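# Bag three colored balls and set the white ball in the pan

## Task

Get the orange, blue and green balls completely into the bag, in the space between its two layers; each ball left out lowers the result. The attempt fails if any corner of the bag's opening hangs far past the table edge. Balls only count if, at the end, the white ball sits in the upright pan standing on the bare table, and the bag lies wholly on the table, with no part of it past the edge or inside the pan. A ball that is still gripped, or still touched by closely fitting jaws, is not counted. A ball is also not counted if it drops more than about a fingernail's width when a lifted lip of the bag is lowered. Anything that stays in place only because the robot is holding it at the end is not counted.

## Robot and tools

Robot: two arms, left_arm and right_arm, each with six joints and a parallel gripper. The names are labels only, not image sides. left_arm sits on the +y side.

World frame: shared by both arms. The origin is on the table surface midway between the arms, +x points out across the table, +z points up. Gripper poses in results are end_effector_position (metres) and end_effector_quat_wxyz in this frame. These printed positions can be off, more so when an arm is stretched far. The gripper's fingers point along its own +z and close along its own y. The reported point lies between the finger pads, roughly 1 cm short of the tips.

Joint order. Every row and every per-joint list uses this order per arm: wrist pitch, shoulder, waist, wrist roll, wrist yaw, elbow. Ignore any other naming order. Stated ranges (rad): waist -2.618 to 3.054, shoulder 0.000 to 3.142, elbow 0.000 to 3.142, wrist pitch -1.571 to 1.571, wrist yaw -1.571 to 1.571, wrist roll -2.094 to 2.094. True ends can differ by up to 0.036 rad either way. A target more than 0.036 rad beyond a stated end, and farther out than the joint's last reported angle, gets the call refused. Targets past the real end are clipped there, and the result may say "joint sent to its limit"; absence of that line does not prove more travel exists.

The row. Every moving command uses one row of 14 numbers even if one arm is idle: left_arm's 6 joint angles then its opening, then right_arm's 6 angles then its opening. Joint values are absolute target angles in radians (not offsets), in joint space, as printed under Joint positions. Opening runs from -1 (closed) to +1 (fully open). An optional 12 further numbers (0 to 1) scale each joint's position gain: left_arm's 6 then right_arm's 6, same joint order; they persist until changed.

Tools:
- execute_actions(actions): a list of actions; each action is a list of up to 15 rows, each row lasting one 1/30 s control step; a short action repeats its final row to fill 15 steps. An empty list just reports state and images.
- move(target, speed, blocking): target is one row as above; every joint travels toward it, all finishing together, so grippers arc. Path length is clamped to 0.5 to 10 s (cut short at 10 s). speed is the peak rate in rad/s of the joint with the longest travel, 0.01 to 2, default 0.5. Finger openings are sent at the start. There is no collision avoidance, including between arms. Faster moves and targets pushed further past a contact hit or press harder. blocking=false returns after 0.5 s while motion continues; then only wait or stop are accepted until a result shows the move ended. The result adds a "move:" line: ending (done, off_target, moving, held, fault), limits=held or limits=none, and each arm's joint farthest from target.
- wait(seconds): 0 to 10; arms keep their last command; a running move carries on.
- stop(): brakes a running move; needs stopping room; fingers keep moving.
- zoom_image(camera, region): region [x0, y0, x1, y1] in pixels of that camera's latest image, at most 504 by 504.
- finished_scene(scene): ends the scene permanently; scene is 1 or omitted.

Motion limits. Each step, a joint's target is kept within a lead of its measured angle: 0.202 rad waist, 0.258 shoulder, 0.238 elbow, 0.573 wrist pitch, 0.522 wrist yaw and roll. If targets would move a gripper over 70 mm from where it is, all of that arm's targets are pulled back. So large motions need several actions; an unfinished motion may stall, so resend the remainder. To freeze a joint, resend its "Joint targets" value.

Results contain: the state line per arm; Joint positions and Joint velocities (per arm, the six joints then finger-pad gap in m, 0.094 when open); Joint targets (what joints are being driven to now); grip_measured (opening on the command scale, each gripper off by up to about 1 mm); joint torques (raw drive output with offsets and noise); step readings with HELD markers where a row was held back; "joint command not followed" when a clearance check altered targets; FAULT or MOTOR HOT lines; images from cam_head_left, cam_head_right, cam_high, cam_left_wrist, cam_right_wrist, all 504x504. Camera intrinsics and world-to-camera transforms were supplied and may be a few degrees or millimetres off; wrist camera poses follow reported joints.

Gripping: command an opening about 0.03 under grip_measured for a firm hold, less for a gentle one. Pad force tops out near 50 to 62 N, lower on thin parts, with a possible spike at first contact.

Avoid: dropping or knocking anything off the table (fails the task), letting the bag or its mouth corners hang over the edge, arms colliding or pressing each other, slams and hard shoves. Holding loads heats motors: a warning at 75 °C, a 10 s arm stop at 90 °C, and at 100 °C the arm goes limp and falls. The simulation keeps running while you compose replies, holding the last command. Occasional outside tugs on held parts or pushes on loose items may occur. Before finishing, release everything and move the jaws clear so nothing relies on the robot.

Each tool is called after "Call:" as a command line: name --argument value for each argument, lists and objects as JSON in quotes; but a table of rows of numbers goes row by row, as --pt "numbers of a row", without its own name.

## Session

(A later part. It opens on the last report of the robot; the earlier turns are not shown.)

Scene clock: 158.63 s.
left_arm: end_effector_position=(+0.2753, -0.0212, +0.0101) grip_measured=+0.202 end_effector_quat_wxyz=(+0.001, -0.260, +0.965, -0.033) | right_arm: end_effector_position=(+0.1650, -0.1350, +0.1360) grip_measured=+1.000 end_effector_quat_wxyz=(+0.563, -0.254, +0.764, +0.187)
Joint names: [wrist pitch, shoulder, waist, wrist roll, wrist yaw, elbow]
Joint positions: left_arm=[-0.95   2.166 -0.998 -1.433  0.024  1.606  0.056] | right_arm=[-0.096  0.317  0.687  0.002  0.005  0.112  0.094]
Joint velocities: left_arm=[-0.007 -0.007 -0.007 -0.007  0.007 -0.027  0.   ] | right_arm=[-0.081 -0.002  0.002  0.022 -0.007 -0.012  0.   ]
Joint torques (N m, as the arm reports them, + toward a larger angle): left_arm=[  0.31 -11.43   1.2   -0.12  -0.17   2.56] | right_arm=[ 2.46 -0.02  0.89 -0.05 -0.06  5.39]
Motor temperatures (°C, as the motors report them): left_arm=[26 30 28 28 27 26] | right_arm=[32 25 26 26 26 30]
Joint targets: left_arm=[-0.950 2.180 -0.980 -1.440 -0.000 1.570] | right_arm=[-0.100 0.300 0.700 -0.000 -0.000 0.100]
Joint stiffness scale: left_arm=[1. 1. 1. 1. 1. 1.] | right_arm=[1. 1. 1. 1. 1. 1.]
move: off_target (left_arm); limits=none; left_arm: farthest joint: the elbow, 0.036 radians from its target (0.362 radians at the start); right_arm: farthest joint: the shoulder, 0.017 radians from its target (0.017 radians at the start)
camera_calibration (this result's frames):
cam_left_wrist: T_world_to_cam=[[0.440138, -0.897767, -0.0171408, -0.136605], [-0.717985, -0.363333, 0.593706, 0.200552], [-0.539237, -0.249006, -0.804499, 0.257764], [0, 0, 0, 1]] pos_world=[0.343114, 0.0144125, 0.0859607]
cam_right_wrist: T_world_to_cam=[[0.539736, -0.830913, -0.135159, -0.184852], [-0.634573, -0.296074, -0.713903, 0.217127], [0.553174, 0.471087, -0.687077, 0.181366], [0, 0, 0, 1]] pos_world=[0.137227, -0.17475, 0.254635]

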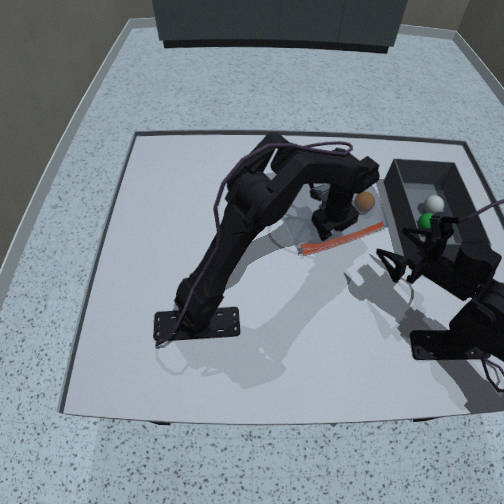

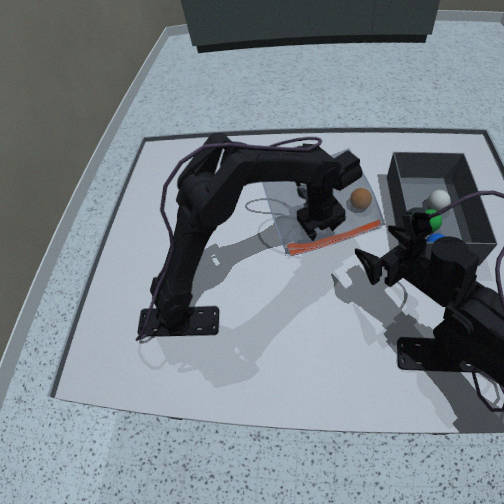

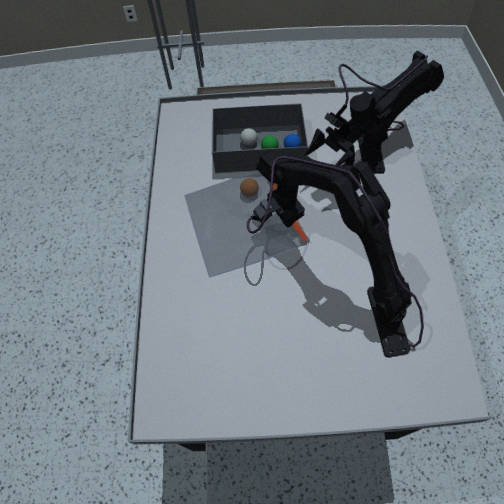

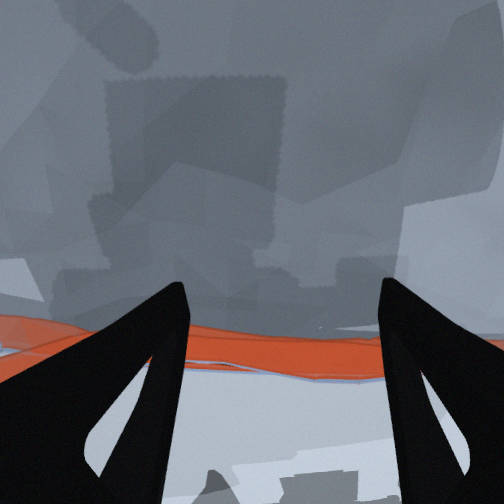

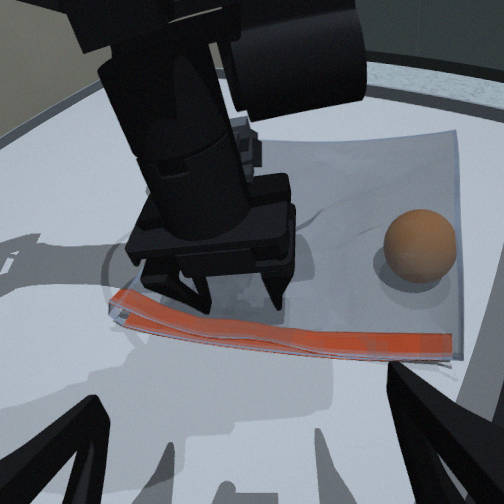

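Call:
move --target '[-0.95,2.18,-0.98,-1.44,0,1.57,0.2, 0.2,0.7,0.93,-1.57,0,0.2,-0.57]' --speed 1.0

Call:
move --target '[-0.95,2.18,-0.98,-1.44,0,1.57,0.2, 0.92,1.748,0.93,-1.57,0,0.37,-0.57]' --speed 0.5

Scene clock: 185.67 s.
left_arm: end_effector_position=(+0.2752, -0.0213, +0.0103) grip_measured=+0.202 end_effector_quat_wxyz=(+0.001, -0.260, +0.965, -0.034) | right_arm: end_effector_position=(+0.1450, -0.0666, +0.1286) grip_measured=-0.567 end_effector_quat_wxyz=(-0.538, +0.770, -0.280, +0.196)
Joint names: [wrist pitch, shoulder, waist, wrist roll, wrist yaw, elbow]
Joint positions: left_arm=[-0.948  2.164 -0.998 -1.434  0.025  1.605  0.056] | right_arm=[ 0.184  0.692  0.918 -1.57   0.005  0.158  0.02 ]
Joint velocities: left_arm=[-0.022  0.007 -0.002 -0.022  0.007 -0.002 -0.   ] | right_arm=[-0.022 -0.007 -0.007  0.037  0.037 -0.022 -0.   ]
Joint torques (N m, as the arm reports them, + toward a larger angle): left_arm=[  0.29 -11.24   1.2   -0.11  -0.18   2.71] | right_arm=[ 2.66  0.57  0.89 -0.03 -0.05  8.72]
Motor temperatures (°C, as the motors report them): left_arm=[26 31 28 28 27 26] | right_arm=[33 25 26 26 26 30]
Joint targets: left_arm=[-0.950 2.180 -0.980 -1.440 0.000 1.570] | right_arm=[0.200 0.700 0.930 -1.570 0.000 0.200]
Joint stiffness scale: left_arm=[1. 1. 1. 1. 1. 1.] | right_arm=[1. 1. 1. 1. 1. 1.]
move: off_target (left_arm, right_arm); limits=none; left_arm: farthest joint: the elbow, 0.035 radians from its target (0.036 radians at the start); right_arm: farthest joint: the elbow, 0.042 radians from its target (0.088 radians at the start)
camera_calibration (this result's frames):
cam_left_wrist: T_world_to_cam=[[0.440442, -0.897647, -0.0154945, -0.136743], [-0.718053, -0.362576, 0.594086, 0.200382], [-0.538898, -0.250535, -0.804252, 0.257688], [0, 0, 0, 1]] pos_world=[0.34298, 0.014467, 0.0860831]
cam_right_wrist: T_world_to_cam=[[0.317304, 0.149939, 0.936395, -0.158455], [0.37951, -0.924982, 0.0195117, -0.0638748], [0.869074, 0.349181, -0.350404, 0.057912], [0, 0, 0, 1]] pos_world=[0.0241898, -0.0555461, 0.169916]

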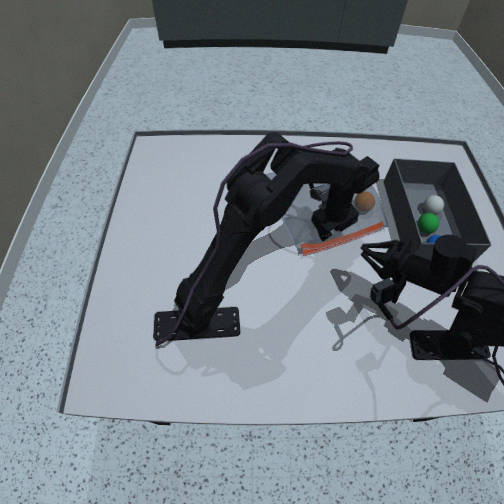

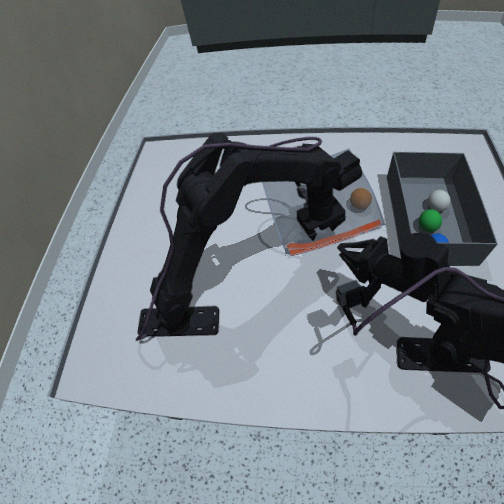

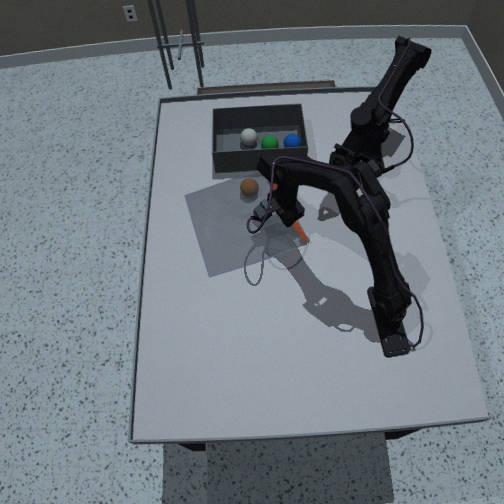

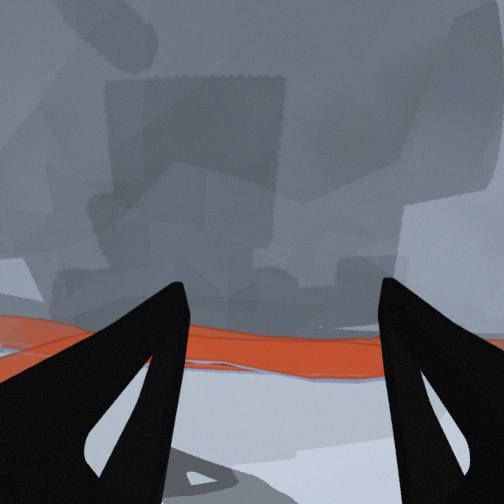

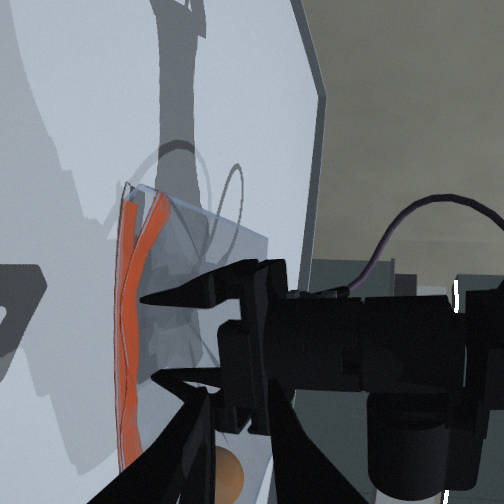

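Scene clock: 188.53 s.
left_arm: end_effector_position=(+0.2753, -0.0215, +0.0108) grip_measured=+0.202 end_effector_quat_wxyz=(+0.001, -0.260, +0.965, -0.034) | right_arm: end_effector_position=(+0.2021, +0.0019, +0.0251) grip_measured=-0.567 end_effector_quat_wxyz=(-0.476, +0.810, -0.294, +0.174)
Joint names: [wrist pitch, shoulder, waist, wrist roll, wrist yaw, elbow]
Joint positions: left_arm=[-0.948  2.163 -0.998 -1.434  0.025  1.605  0.056] | right_arm=[ 0.904  1.745  0.918 -1.571  0.005  0.333  0.02 ]
Joint velocities: left_arm=[ 0.007 -0.017 -0.012  0.007 -0.007 -0.007  0.   ] | right_arm=[-0.051  0.007 -0.022 -0.007  0.007 -0.012 -0.   ]
Joint torques (N m, as the arm reports them, + toward a larger angle): left_arm=[  0.29 -11.15   1.22  -0.09  -0.19   2.72] | right_arm=[ 2.57 -4.54  0.85 -0.01 -0.05  5.82]
Motor temperatures (°C, as the motors report them): left_arm=[26 31 28 28 27 26] | right_arm=[33 25 26 26 26 30]
Joint targets: left_arm=[-0.950 2.180 -0.980 -1.440 -0.000 1.570] | right_arm=[0.920 1.748 0.930 -1.570 0.000 0.370]
Joint stiffness scale: left_arm=[1. 1. 1. 1. 1. 1.] | right_arm=[1. 1. 1. 1. 1. 1.]
move: off_target (left_arm, right_arm); limits=none; left_arm: farthest joint: the elbow, 0.035 radians from its target (0.035 radians at the start); right_arm: farthest joint: the elbow, 0.037 radians from its target (0.212 radians at the start)
camera_calibration (this result's frames):
cam_left_wrist: T_world_to_cam=[[0.440456, -0.897665, -0.0140019, -0.136969], [-0.718612, -0.361863, 0.593845, 0.200311], [-0.53814, -0.251501, -0.804458, 0.257866], [0, 0, 0, 1]] pos_world=[0.343043, 0.0143861, 0.0865707]
cam_right_wrist: T_world_to_cam=[[0.40842, 0.260633, 0.874793, -0.107042], [0.385494, -0.917959, 0.0935161, -0.0231628], [0.827398, 0.299034, -0.475386, -0.0402058], [0, 0, 0, 1]] pos_world=[0.0859133, 0.0186591, 0.0766922]

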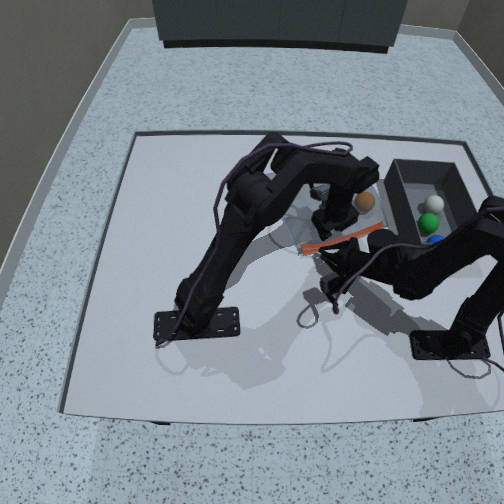

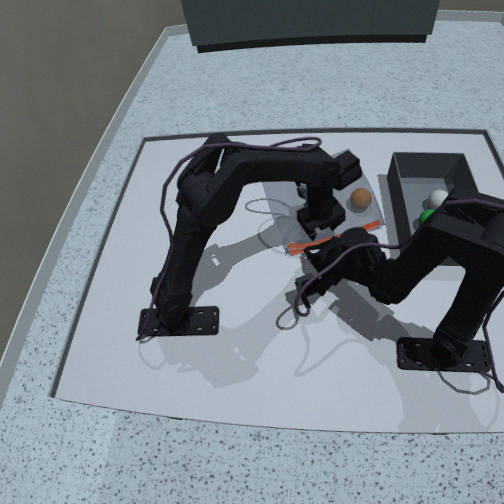

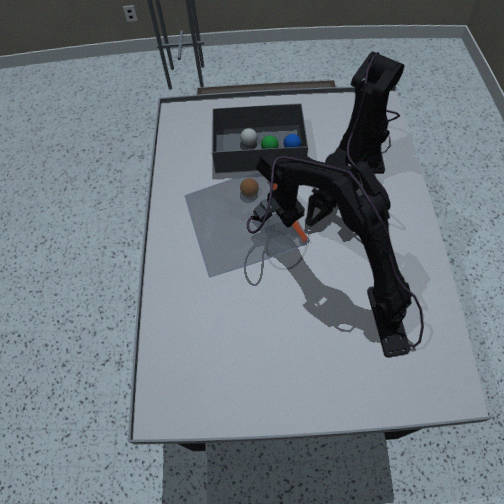

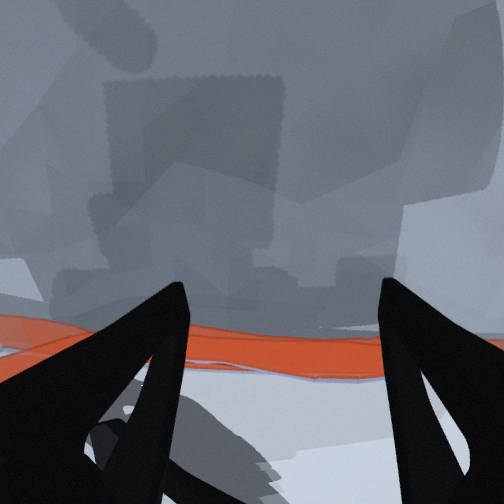

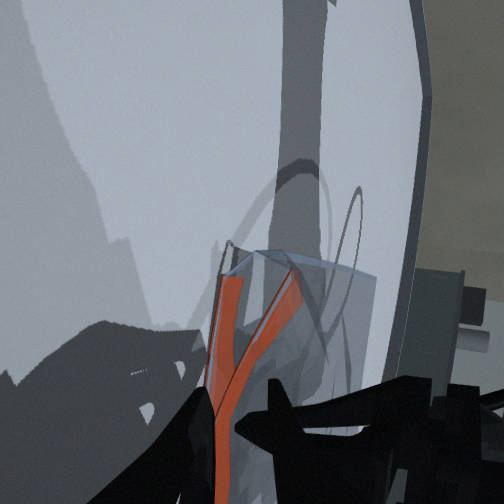

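Call:
move --target '[-0.95,2.18,-0.98,-1.44,0,1.57,0.2, 0.935,1.748,0.978,-1.57,0,0.37,-0.36]' --speed 0.1

Call:
move --target '[-0.95,2.18,-0.98,-1.44,0,1.57,0.2, 0.855,1.81,0.978,-1.57,0,0.487,-0.36]' --speed 0.1

Scene clock: 198.00 s.
left_arm: end_effector_position=(+0.2753, -0.0215, +0.0108) grip_measured=+0.202 end_effector_quat_wxyz=(+0.001, -0.260, +0.965, -0.034) | right_arm: end_effector_position=(+0.1887, +0.0148, +0.0284) grip_measured=-0.363 end_effector_quat_wxyz=(-0.486, +0.814, -0.273, +0.165)
Joint names: [wrist pitch, shoulder, waist, wrist roll, wrist yaw, elbow]
Joint positions: left_arm=[-0.948  2.163 -0.998 -1.434  0.025  1.605  0.056] | right_arm=[ 0.919  1.745  0.966 -1.572  0.005  0.333  0.03 ]
Joint velocities: left_arm=[-0.051 -0.002 -0.012 -0.051 -0.007  0.017  0.   ] | right_arm=[ 0.022 -0.002  0.012 -0.066 -0.007 -0.002  0.   ]
Joint torques (N m, as the arm reports them, + toward a larger angle): left_arm=[  0.3  -11.14   1.22  -0.09  -0.17   2.68] | right_arm=[ 2.56 -4.56  0.83  0.   -0.06  5.83]
Motor temperatures (°C, as the motors report them): left_arm=[26 31 28 28 27 26] | right_arm=[34 25 26 26 26 30]
Joint targets: left_arm=[-0.950 2.180 -0.980 -1.440 0.000 1.570] | right_arm=[0.935 1.748 0.978 -1.570 -0.000 0.370]
Joint stiffness scale: left_arm=[1. 1. 1. 1. 1. 1.] | right_arm=[1. 1. 1. 1. 1. 1.]
move: off_target (left_arm, right_arm); limits=none; left_arm: farthest joint: the elbow, 0.035 radians from its target (0.035 radians at the start); right_arm: farthest joint: the elbow, 0.037 radians from its target (0.037 radians at the start)
camera_calibration (this result's frames):
cam_left_wrist: T_world_to_cam=[[0.440456, -0.897665, -0.0140019, -0.136969], [-0.718612, -0.361863, 0.593845, 0.200311], [-0.53814, -0.251501, -0.804458, 0.257866], [0, 0, 0, 1]] pos_world=[0.343043, 0.0143861, 0.0865707]
cam_right_wrist: T_world_to_cam=[[0.386972, 0.269651, 0.881783, -0.104139], [0.42881, -0.899215, 0.0867976, -0.0147385], [0.816318, 0.344529, -0.4636, -0.0303392], [0, 0, 0, 1]] pos_world=[0.0713852, 0.0252808, 0.0790418]

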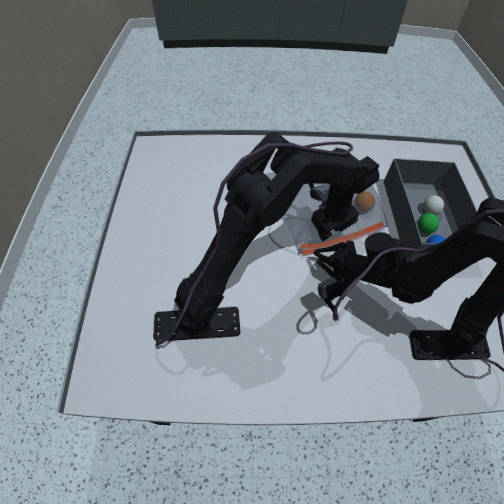

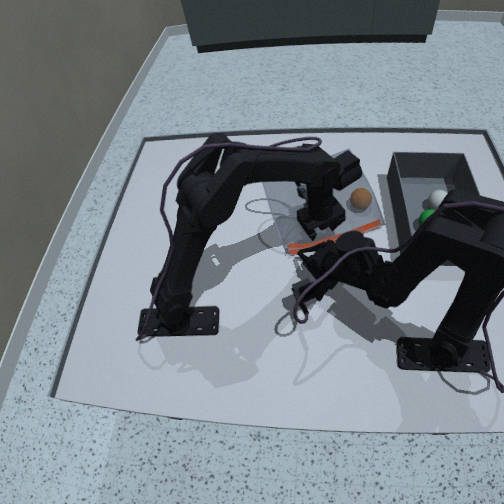

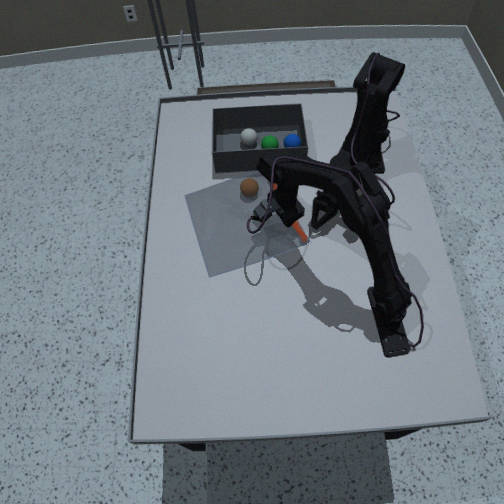

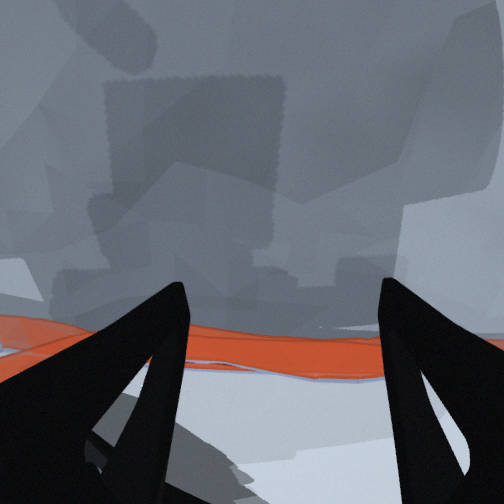

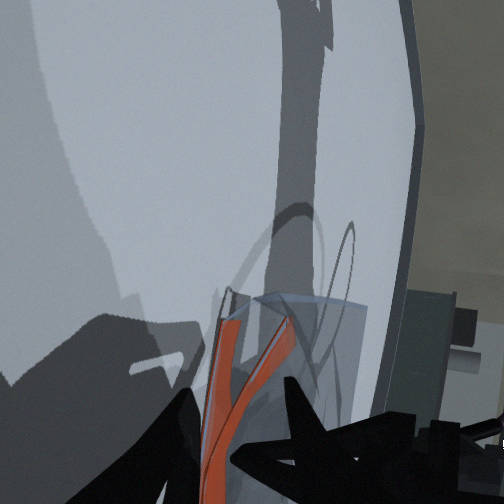

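Scene clock: 200.00 s.
left_arm: end_effector_position=(+0.2753, -0.0215, +0.0108) grip_measured=+0.202 end_effector_quat_wxyz=(+0.001, -0.260, +0.965, -0.034) | right_arm: end_effector_position=(+0.2063, +0.0382, +0.0318) grip_measured=-0.363 end_effector_quat_wxyz=(-0.487, +0.813, -0.273, +0.165)
Joint names: [wrist pitch, shoulder, waist, wrist roll, wrist yaw, elbow]
Joint positions: left_arm=[-0.948  2.163 -0.998 -1.434  0.025  1.605  0.056] | right_arm=[ 0.862  1.805  0.966 -1.572  0.005  0.452  0.03 ]
Joint velocities: left_arm=[ 0.037 -0.007 -0.007  0.022  0.007 -0.002 -0.001] | right_arm=[-0.037  0.002  0.012 -0.037 -0.066 -0.017 -0.   ]
Joint torques (N m, as the arm reports them, + toward a larger angle): left_arm=[  0.3  -11.1    1.19  -0.11  -0.19   2.7 ] | right_arm=[ 2.34 -5.1   0.83 -0.01 -0.05  5.97]
Motor temperatures (°C, as the motors report them): left_arm=[26 31 28 28 27 26] | right_arm=[34 25 26 26 26 30]
Joint targets: left_arm=[-0.950 2.180 -0.980 -1.440 -0.000 1.570] | right_arm=[0.855 1.810 0.978 -1.570 0.000 0.487]
Joint stiffness scale: left_arm=[1. 1. 1. 1. 1. 1.] | right_arm=[1. 1. 1. 1. 1. 1.]
move: off_target (left_arm, right_arm); limits=none; left_arm: farthest joint: the elbow, 0.035 radians from its target (0.035 radians at the start); right_arm: farthest joint: the elbow, 0.035 radians from its target (0.154 radians at the start)
camera_calibration (this result's frames):
cam_left_wrist: T_world_to_cam=[[0.440456, -0.897665, -0.0140019, -0.136969], [-0.718612, -0.361863, 0.593845, 0.200311], [-0.53814, -0.251501, -0.804458, 0.257866], [0, 0, 0, 1]] pos_world=[0.343043, 0.0143861, 0.0865707]
cam_right_wrist: T_world_to_cam=[[0.385878, 0.268825, 0.882514, -0.119979], [0.42887, -0.899226, 0.086393, -0.00158248], [0.816804, 0.345146, -0.462282, -0.0513261], [0, 0, 0, 1]] pos_world=[0.0888992, 0.0485453, 0.0822927]

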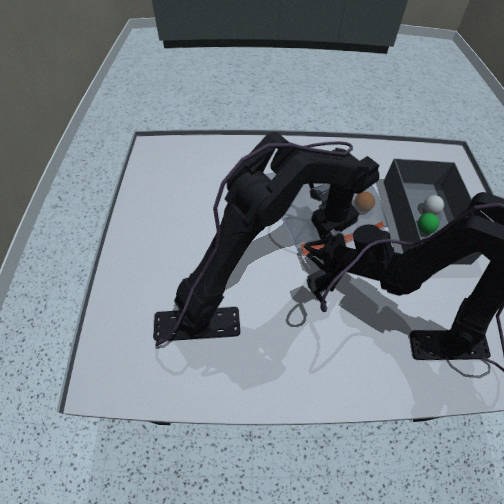

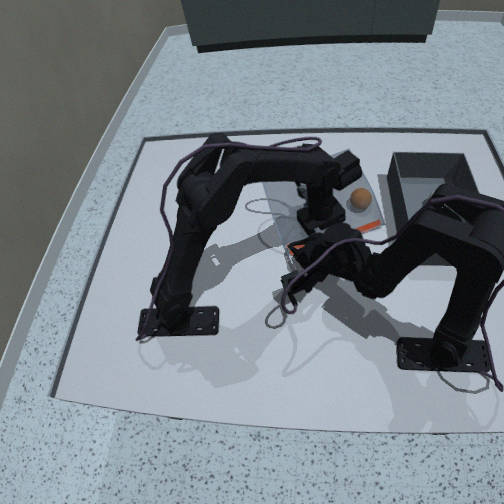

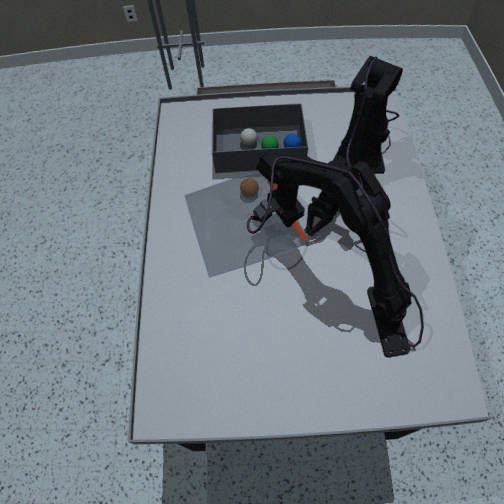

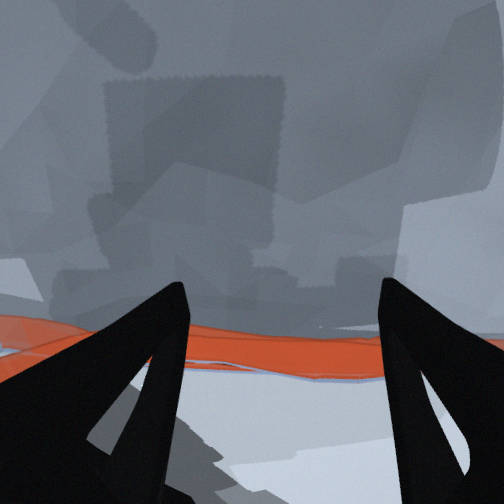

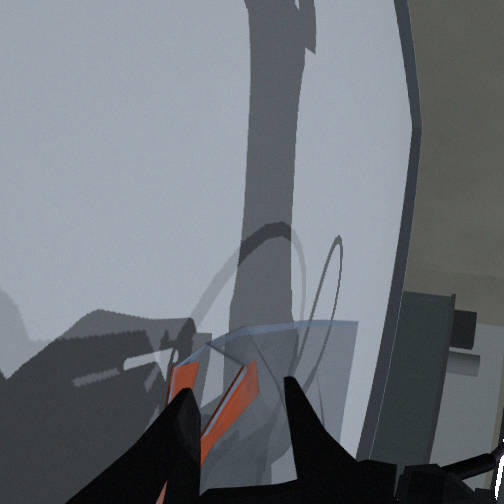

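Call:
move --target '[-0.95,2.18,-0.98,-1.44,0,1.57,0.2, 0.815,1.868,0.925,-1.57,0,0.576,-0.36]' --speed 0.06

Scene clock: 205.53 s.
left_arm: end_effector_position=(+0.2820, -0.0174, +0.0108) grip_measured=+0.202 end_effector_quat_wxyz=(+0.009, -0.266, +0.963, -0.033) | right_arm: end_effector_position=(+0.2227, +0.0454, +0.0227) grip_measured=-0.363 end_effector_quat_wxyz=(-0.472, +0.819, -0.283, +0.164)
Joint names: [wrist pitch, shoulder, waist, wrist roll, wrist yaw, elbow]
Joint positions: left_arm=[-0.944  2.163 -0.987 -1.434  0.009  1.605  0.056] | right_arm=[ 0.809  1.865  0.944 -1.572 -0.     0.531  0.03 ]
Joint velocities: left_arm=[-0.051 -0.007 -0.002 -0.022 -0.007  0.017 -0.001] | right_arm=[ 0.037 -0.012 -0.032  0.022  0.125  0.022 -0.001]
Joint torques (N m, as the arm reports them, + toward a larger angle): left_arm=[  0.26 -11.14   0.45  -0.1   -0.05   2.77] | right_arm=[ 2.45 -5.76 -1.28  0.   -0.02  6.59]
Motor temperatures (°C, as the motors report them): left_arm=[26 31 28 28 27 26] | right_arm=[34 25 26 26 26 30]
Joint targets: left_arm=[-0.950 2.180 -0.980 -1.440 -0.000 1.570] | right_arm=[0.815 1.868 0.925 -1.570 -0.000 0.576]
Joint stiffness scale: left_arm=[1. 1. 1. 1. 1. 1.] | right_arm=[1. 1. 1. 1. 1. 1.]
move: off_target (left_arm, right_arm); limits=none; left_arm: farthest joint: the elbow, 0.035 radians from its target (0.035 radians at the start); right_arm: farthest joint: the elbow, 0.045 radians from its target (0.124 radians at the start)
camera_calibration (this result's frames):
cam_left_wrist: T_world_to_cam=[[0.452163, -0.891833, -0.0134995, -0.139463], [-0.722446, -0.375075, 0.580854, 0.207591], [-0.523088, -0.252888, -0.813896, 0.258347], [0, 0, 0, 1]] pos_world=[0.348172, 0.0188171, 0.0878047]
cam_right_wrist: T_world_to_cam=[[0.409977, 0.283517, 0.866912, -0.125862], [0.414372, -0.90461, 0.0998827, 0.00179043], [0.812536, 0.318274, -0.488351, -0.0687038], [0, 0, 0, 1]] pos_world=[0.106683, 0.0591705, 0.0753812]

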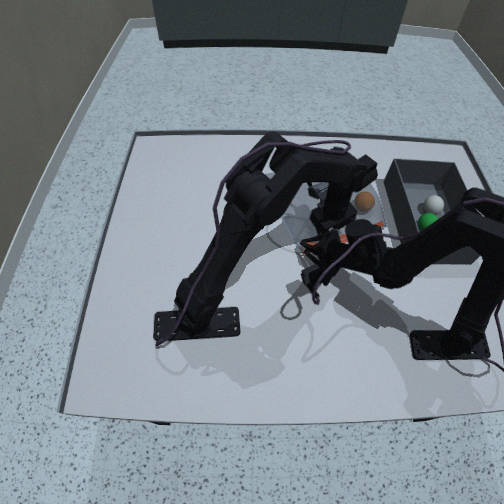

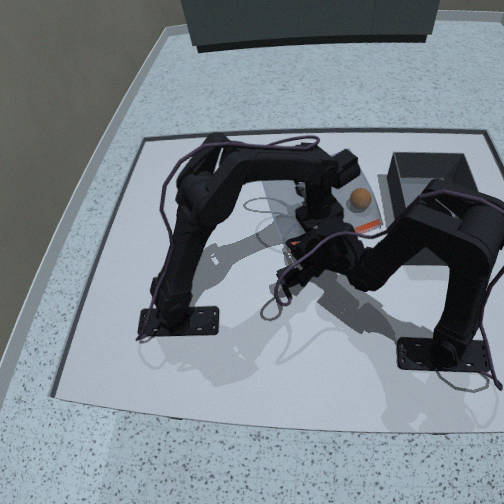

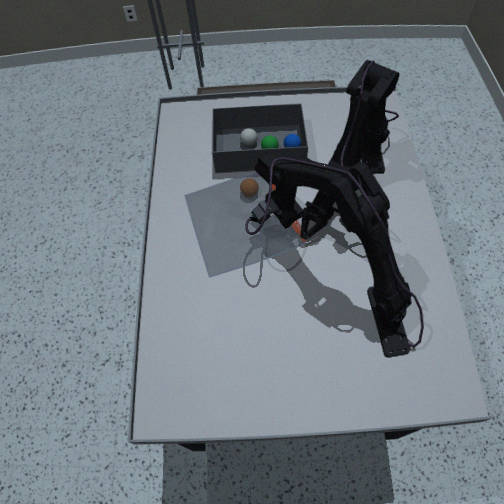

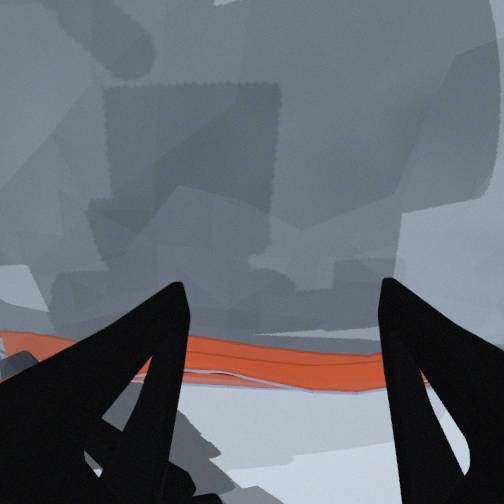

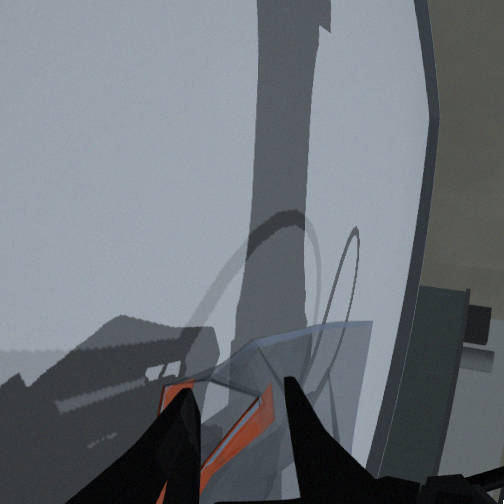

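Call:
move --target '[-1.1,2.0,-0.8,-1.44,0,1.7,0.2, 0.815,1.868,0.925,-1.57,0,0.576,-0.36]' --speed 0.15

Scene clock: 210.60 s.
left_arm: end_effector_position=(+0.3357, +0.0360, +0.0859) grip_measured=+0.202 end_effector_quat_wxyz=(+0.032, -0.351, +0.933, -0.069) | right_arm: end_effector_position=(+0.2250, +0.0435, +0.0225) grip_measured=-0.363 end_effector_quat_wxyz=(-0.471, +0.818, -0.286, +0.166)
Joint names: [wrist pitch, shoulder, waist, wrist roll, wrist yaw, elbow]
Joint positions: left_arm=[-1.079  2.017 -0.807 -1.434  0.009  1.677  0.056] | right_arm=[ 0.808  1.865  0.937 -1.573 -0.     0.531  0.03 ]
Joint velocities: left_arm=[-0.007 -0.012  0.007  0.051 -0.066 -0.007 -0.001] | right_arm=[0.022 0.007 0.012 0.051 0.051 0.012 0.   ]
Joint torques (N m, as the arm reports them, + toward a larger angle): left_arm=[  0.3  -13.39   0.49  -0.1   -0.06   7.39] | right_arm=[ 2.46 -5.77 -0.8   0.02 -0.01  6.61]
Motor temperatures (°C, as the motors report them): left_arm=[26 31 28 28 27 26] | right_arm=[34 26 26 26 26 30]
Joint targets: left_arm=[-1.100 2.000 -0.800 -1.440 0.000 1.700] | right_arm=[0.815 1.868 0.925 -1.570 0.000 0.576]
Joint stiffness scale: left_arm=[1. 1. 1. 1. 1. 1.] | right_arm=[1. 1. 1. 1. 1. 1.]
move: off_target (left_arm, right_arm); limits=none; left_arm: farthest joint: the elbow, 0.023 radians from its target (0.095 radians at the start); right_arm: farthest joint: the elbow, 0.045 radians from its target (0.045 radians at the start)
camera_calibration (this result's frames):
cam_left_wrist: T_world_to_cam=[[0.602232, -0.795403, 0.0681906, -0.176], [-0.680171, -0.466508, 0.565454, 0.213198], [-0.417952, -0.386915, -0.821956, 0.331357], [0, 0, 0, 1]] pos_world=[0.389495, 0.087675, 0.163809]
cam_right_wrist: T_world_to_cam=[[0.411496, 0.281984, 0.866693, -0.126373], [0.408641, -0.907078, 0.101106, 0.000531651], [0.814668, 0.312562, -0.488489, -0.0702316], [0, 0, 0, 1]] pos_world=[0.109, 0.058069, 0.0751651]

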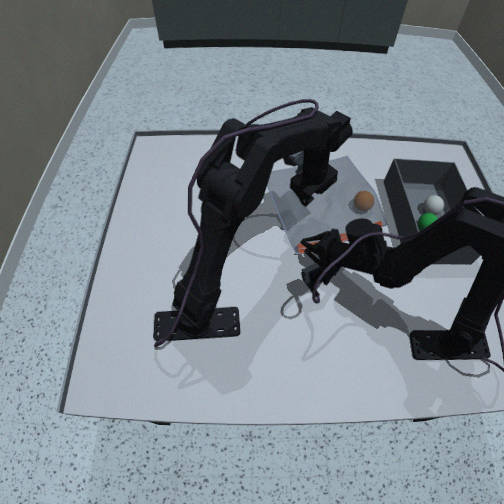

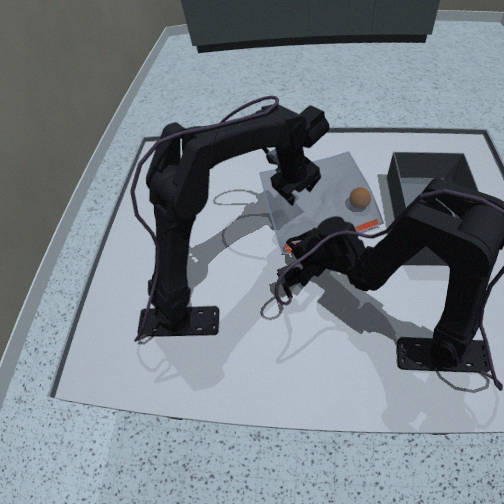

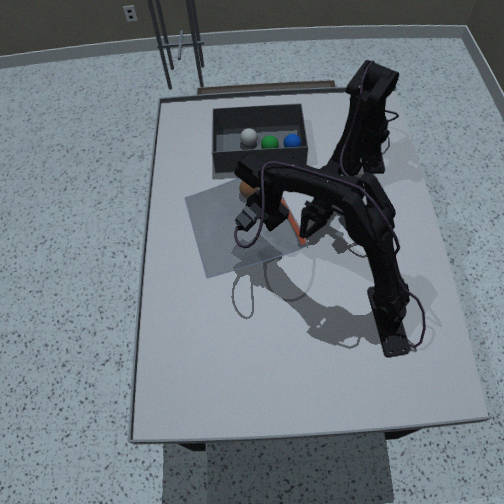

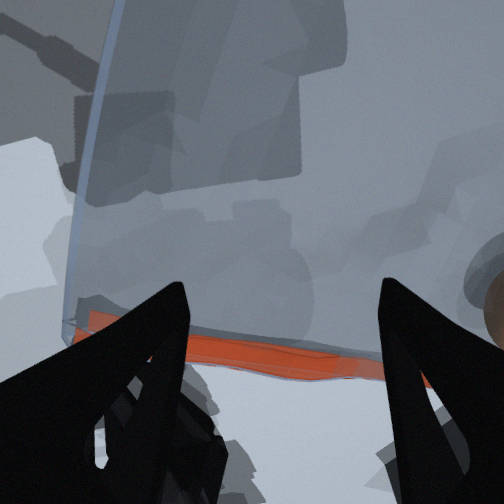

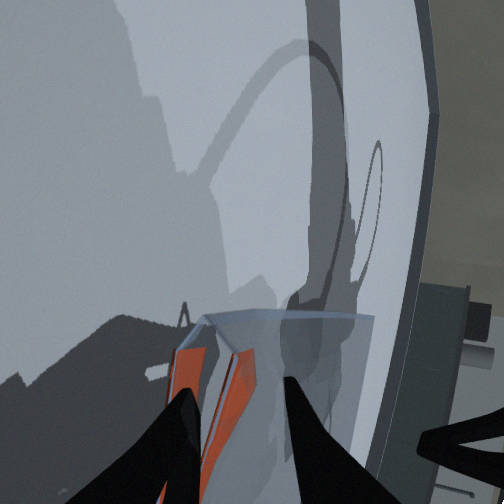

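Call:
move --target '[-1.1,2.0,-0.8,-1.44,0,1.7,0.2, 0.85,1.868,0.83,-1.57,0,0.576,-0.36]' --speed 0.05

Scene clock: 216.63 s.
left_arm: end_effector_position=(+0.3356, +0.0361, +0.0859) grip_measured=+0.202 end_effector_quat_wxyz=(+0.032, -0.351, +0.933, -0.068) | right_arm: end_effector_position=(+0.2576, +0.0190, +0.0281) grip_measured=-0.363 end_effector_quat_wxyz=(-0.473, +0.798, -0.322, +0.192)
Joint names: [wrist pitch, shoulder, waist, wrist roll, wrist yaw, elbow]
Joint positions: left_arm=[-1.08   2.017 -0.807 -1.434  0.009  1.677  0.056] | right_arm=[ 0.834  1.865  0.842 -1.573 -0.     0.531  0.03 ]
Joint velocities: left_arm=[-0.022  0.007 -0.017  0.022  0.007 -0.017 -0.   ] | right_arm=[-0.022 -0.012  0.012  0.051 -0.022 -0.027  0.001]
Joint torques (N m, as the arm reports them, + toward a larger angle): left_arm=[  0.27 -13.41   0.46  -0.09  -0.06   7.38] | right_arm=[ 2.59 -5.79 -0.8   0.01 -0.01  6.61]
Motor temperatures (°C, as the motors report them): left_arm=[26 31 28 28 27 26] | right_arm=[34 26 26 26 26 31]
Joint targets: left_arm=[-1.100 2.000 -0.800 -1.440 -0.000 1.700] | right_arm=[0.850 1.868 0.830 -1.570 0.000 0.576]
Joint stiffness scale: left_arm=[1. 1. 1. 1. 1. 1.] | right_arm=[1. 1. 1. 1. 1. 1.]
move: off_target (left_arm, right_arm); limits=none; left_arm: farthest joint: the elbow, 0.023 radians from its target (0.023 radians at the start); right_arm: farthest joint: the elbow, 0.045 radians from its target (0.045 radians at the start)
camera_calibration (this result's frames):
cam_left_wrist: T_world_to_cam=[[0.602271, -0.795437, 0.0674458, -0.175763], [-0.679845, -0.466791, 0.565612, 0.213062], [-0.418426, -0.386505, -0.821909, 0.331462], [0, 0, 0, 1]] pos_world=[0.389399, 0.087759, 0.163776]
cam_right_wrist: T_world_to_cam=[[0.42086, 0.22567, 0.878607, -0.139385], [0.319072, -0.943495, 0.0894978, -0.0115347], [0.849158, 0.242673, -0.469085, -0.0945977], [0, 0, 0, 1]] pos_world=[0.14267, 0.0435283, 0.0791224]

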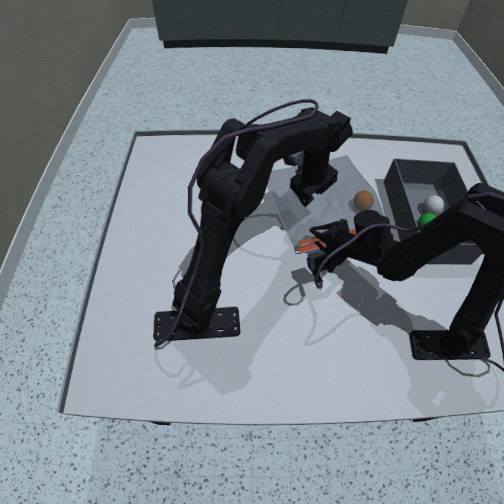

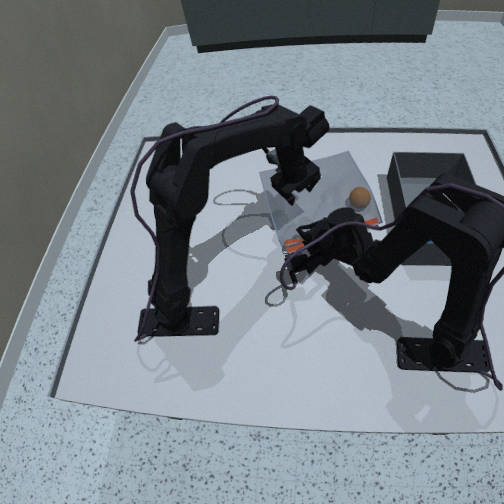

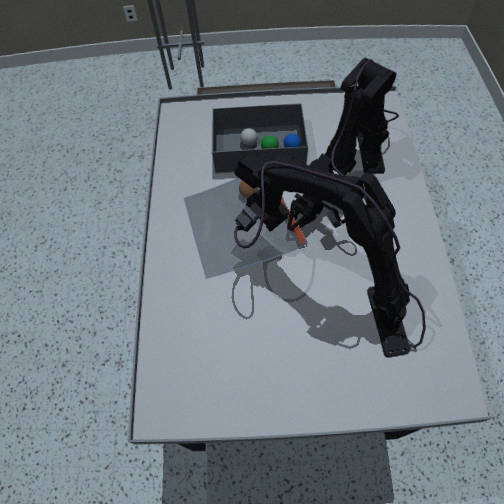

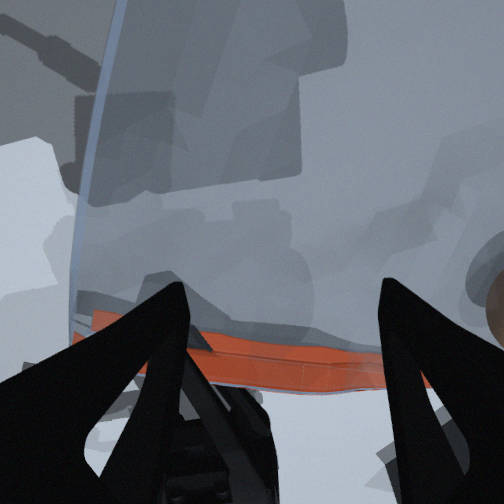

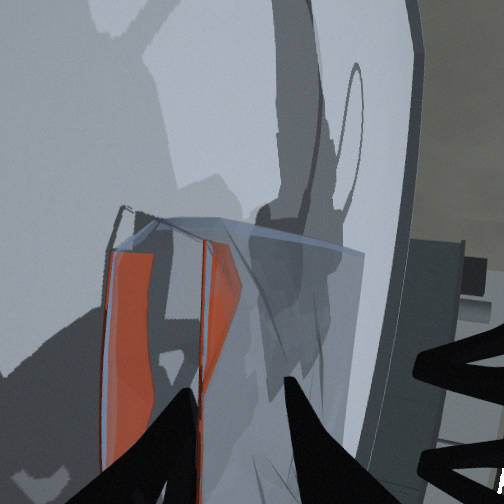

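Call:
move --target '[-1.1,1.8,-0.6,-1.44,0,1.6,0.2, 0.81,1.68,0.603,-1.57,0,0.375,-0.36]' --speed 0.07

Scene clock: 229.17 s.
left_arm: end_effector_position=(+0.3697, +0.1115, +0.1435) grip_measured=+0.202 end_effector_quat_wxyz=(+0.075, -0.437, +0.888, -0.119) | right_arm: end_effector_position=(+0.2906, -0.0751, +0.0429) grip_measured=-0.363 end_effector_quat_wxyz=(-0.452, +0.754, -0.409, +0.247)
Joint names: [wrist pitch, shoulder, waist, wrist roll, wrist yaw, elbow]
Joint positions: left_arm=[-1.08   1.821 -0.611 -1.434  0.009  1.611  0.056] | right_arm=[ 0.816  1.701  0.615 -1.574 -0.     0.396  0.03 ]
Joint velocities: left_arm=[ 0.066 -0.002 -0.007  0.037 -0.081 -0.012 -0.001] | right_arm=[-0.007  0.002  0.007  0.022 -0.022 -0.037  0.   ]
Joint torques (N m, as the arm reports them, + toward a larger angle): left_arm=[  0.5  -12.08   0.72  -0.09  -0.06   5.06] | right_arm=[ 2.35 -6.41 -0.82  0.02 -0.01  2.57]
Motor temperatures (°C, as the motors report them): left_arm=[26 32 28 28 27 27] | right_arm=[34 26 26 26 26 30]
Joint targets: left_arm=[-1.100 1.800 -0.600 -1.440 -0.000 1.600] | right_arm=[0.810 1.680 0.603 -1.570 -0.000 0.375]
Joint stiffness scale: left_arm=[1. 1. 1. 1. 1. 1.] | right_arm=[1. 1. 1. 1. 1. 1.]
move: off_target (left_arm, right_arm); limits=none; left_arm: farthest joint: the shoulder, 0.021 radians from its target (0.217 radians at the start); right_arm: farthest joint: the shoulder, 0.021 radians from its target (0.185 radians at the start)
camera_calibration (this result's frames):
cam_left_wrist: T_world_to_cam=[[0.731123, -0.654122, 0.193866, -0.22173], [-0.638047, -0.554957, 0.533778, 0.237815], [-0.241568, -0.513953, -0.823102, 0.371213], [0, 0, 0, 1]] pos_world=[0.403523, 0.177724, 0.221591]
cam_right_wrist: T_world_to_cam=[[0.452764, 0.120395, 0.883465, -0.162468], [0.0979511, -0.991561, 0.0849274, -0.0512655], [0.886234, 0.0480843, -0.460735, -0.118532], [0, 0, 0, 1]] pos_world=[0.183629, -0.025573, 0.0932764]

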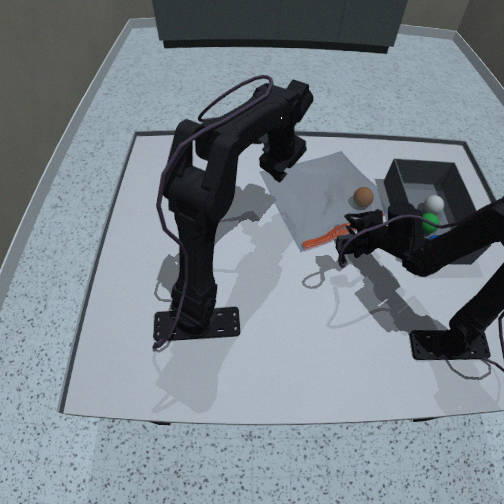

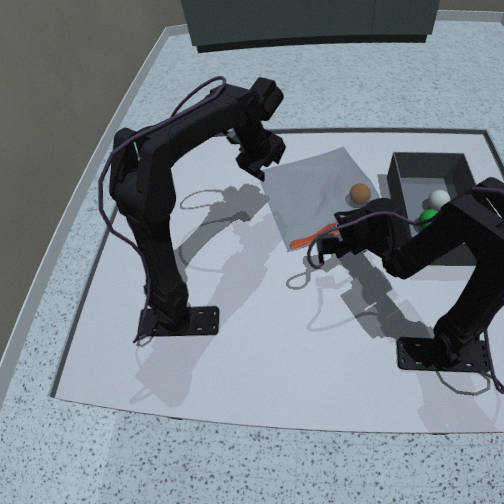

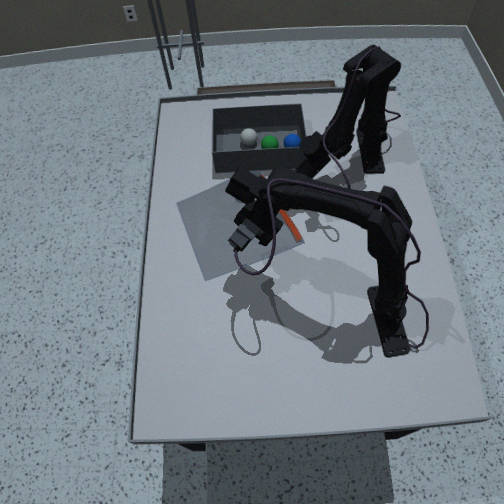

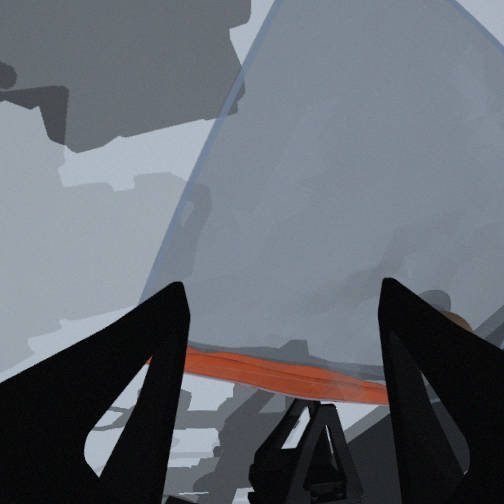

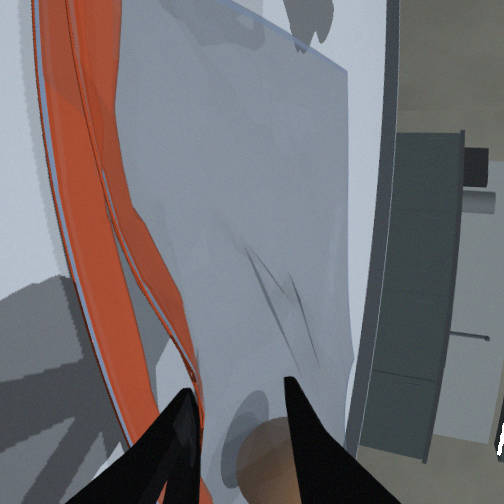

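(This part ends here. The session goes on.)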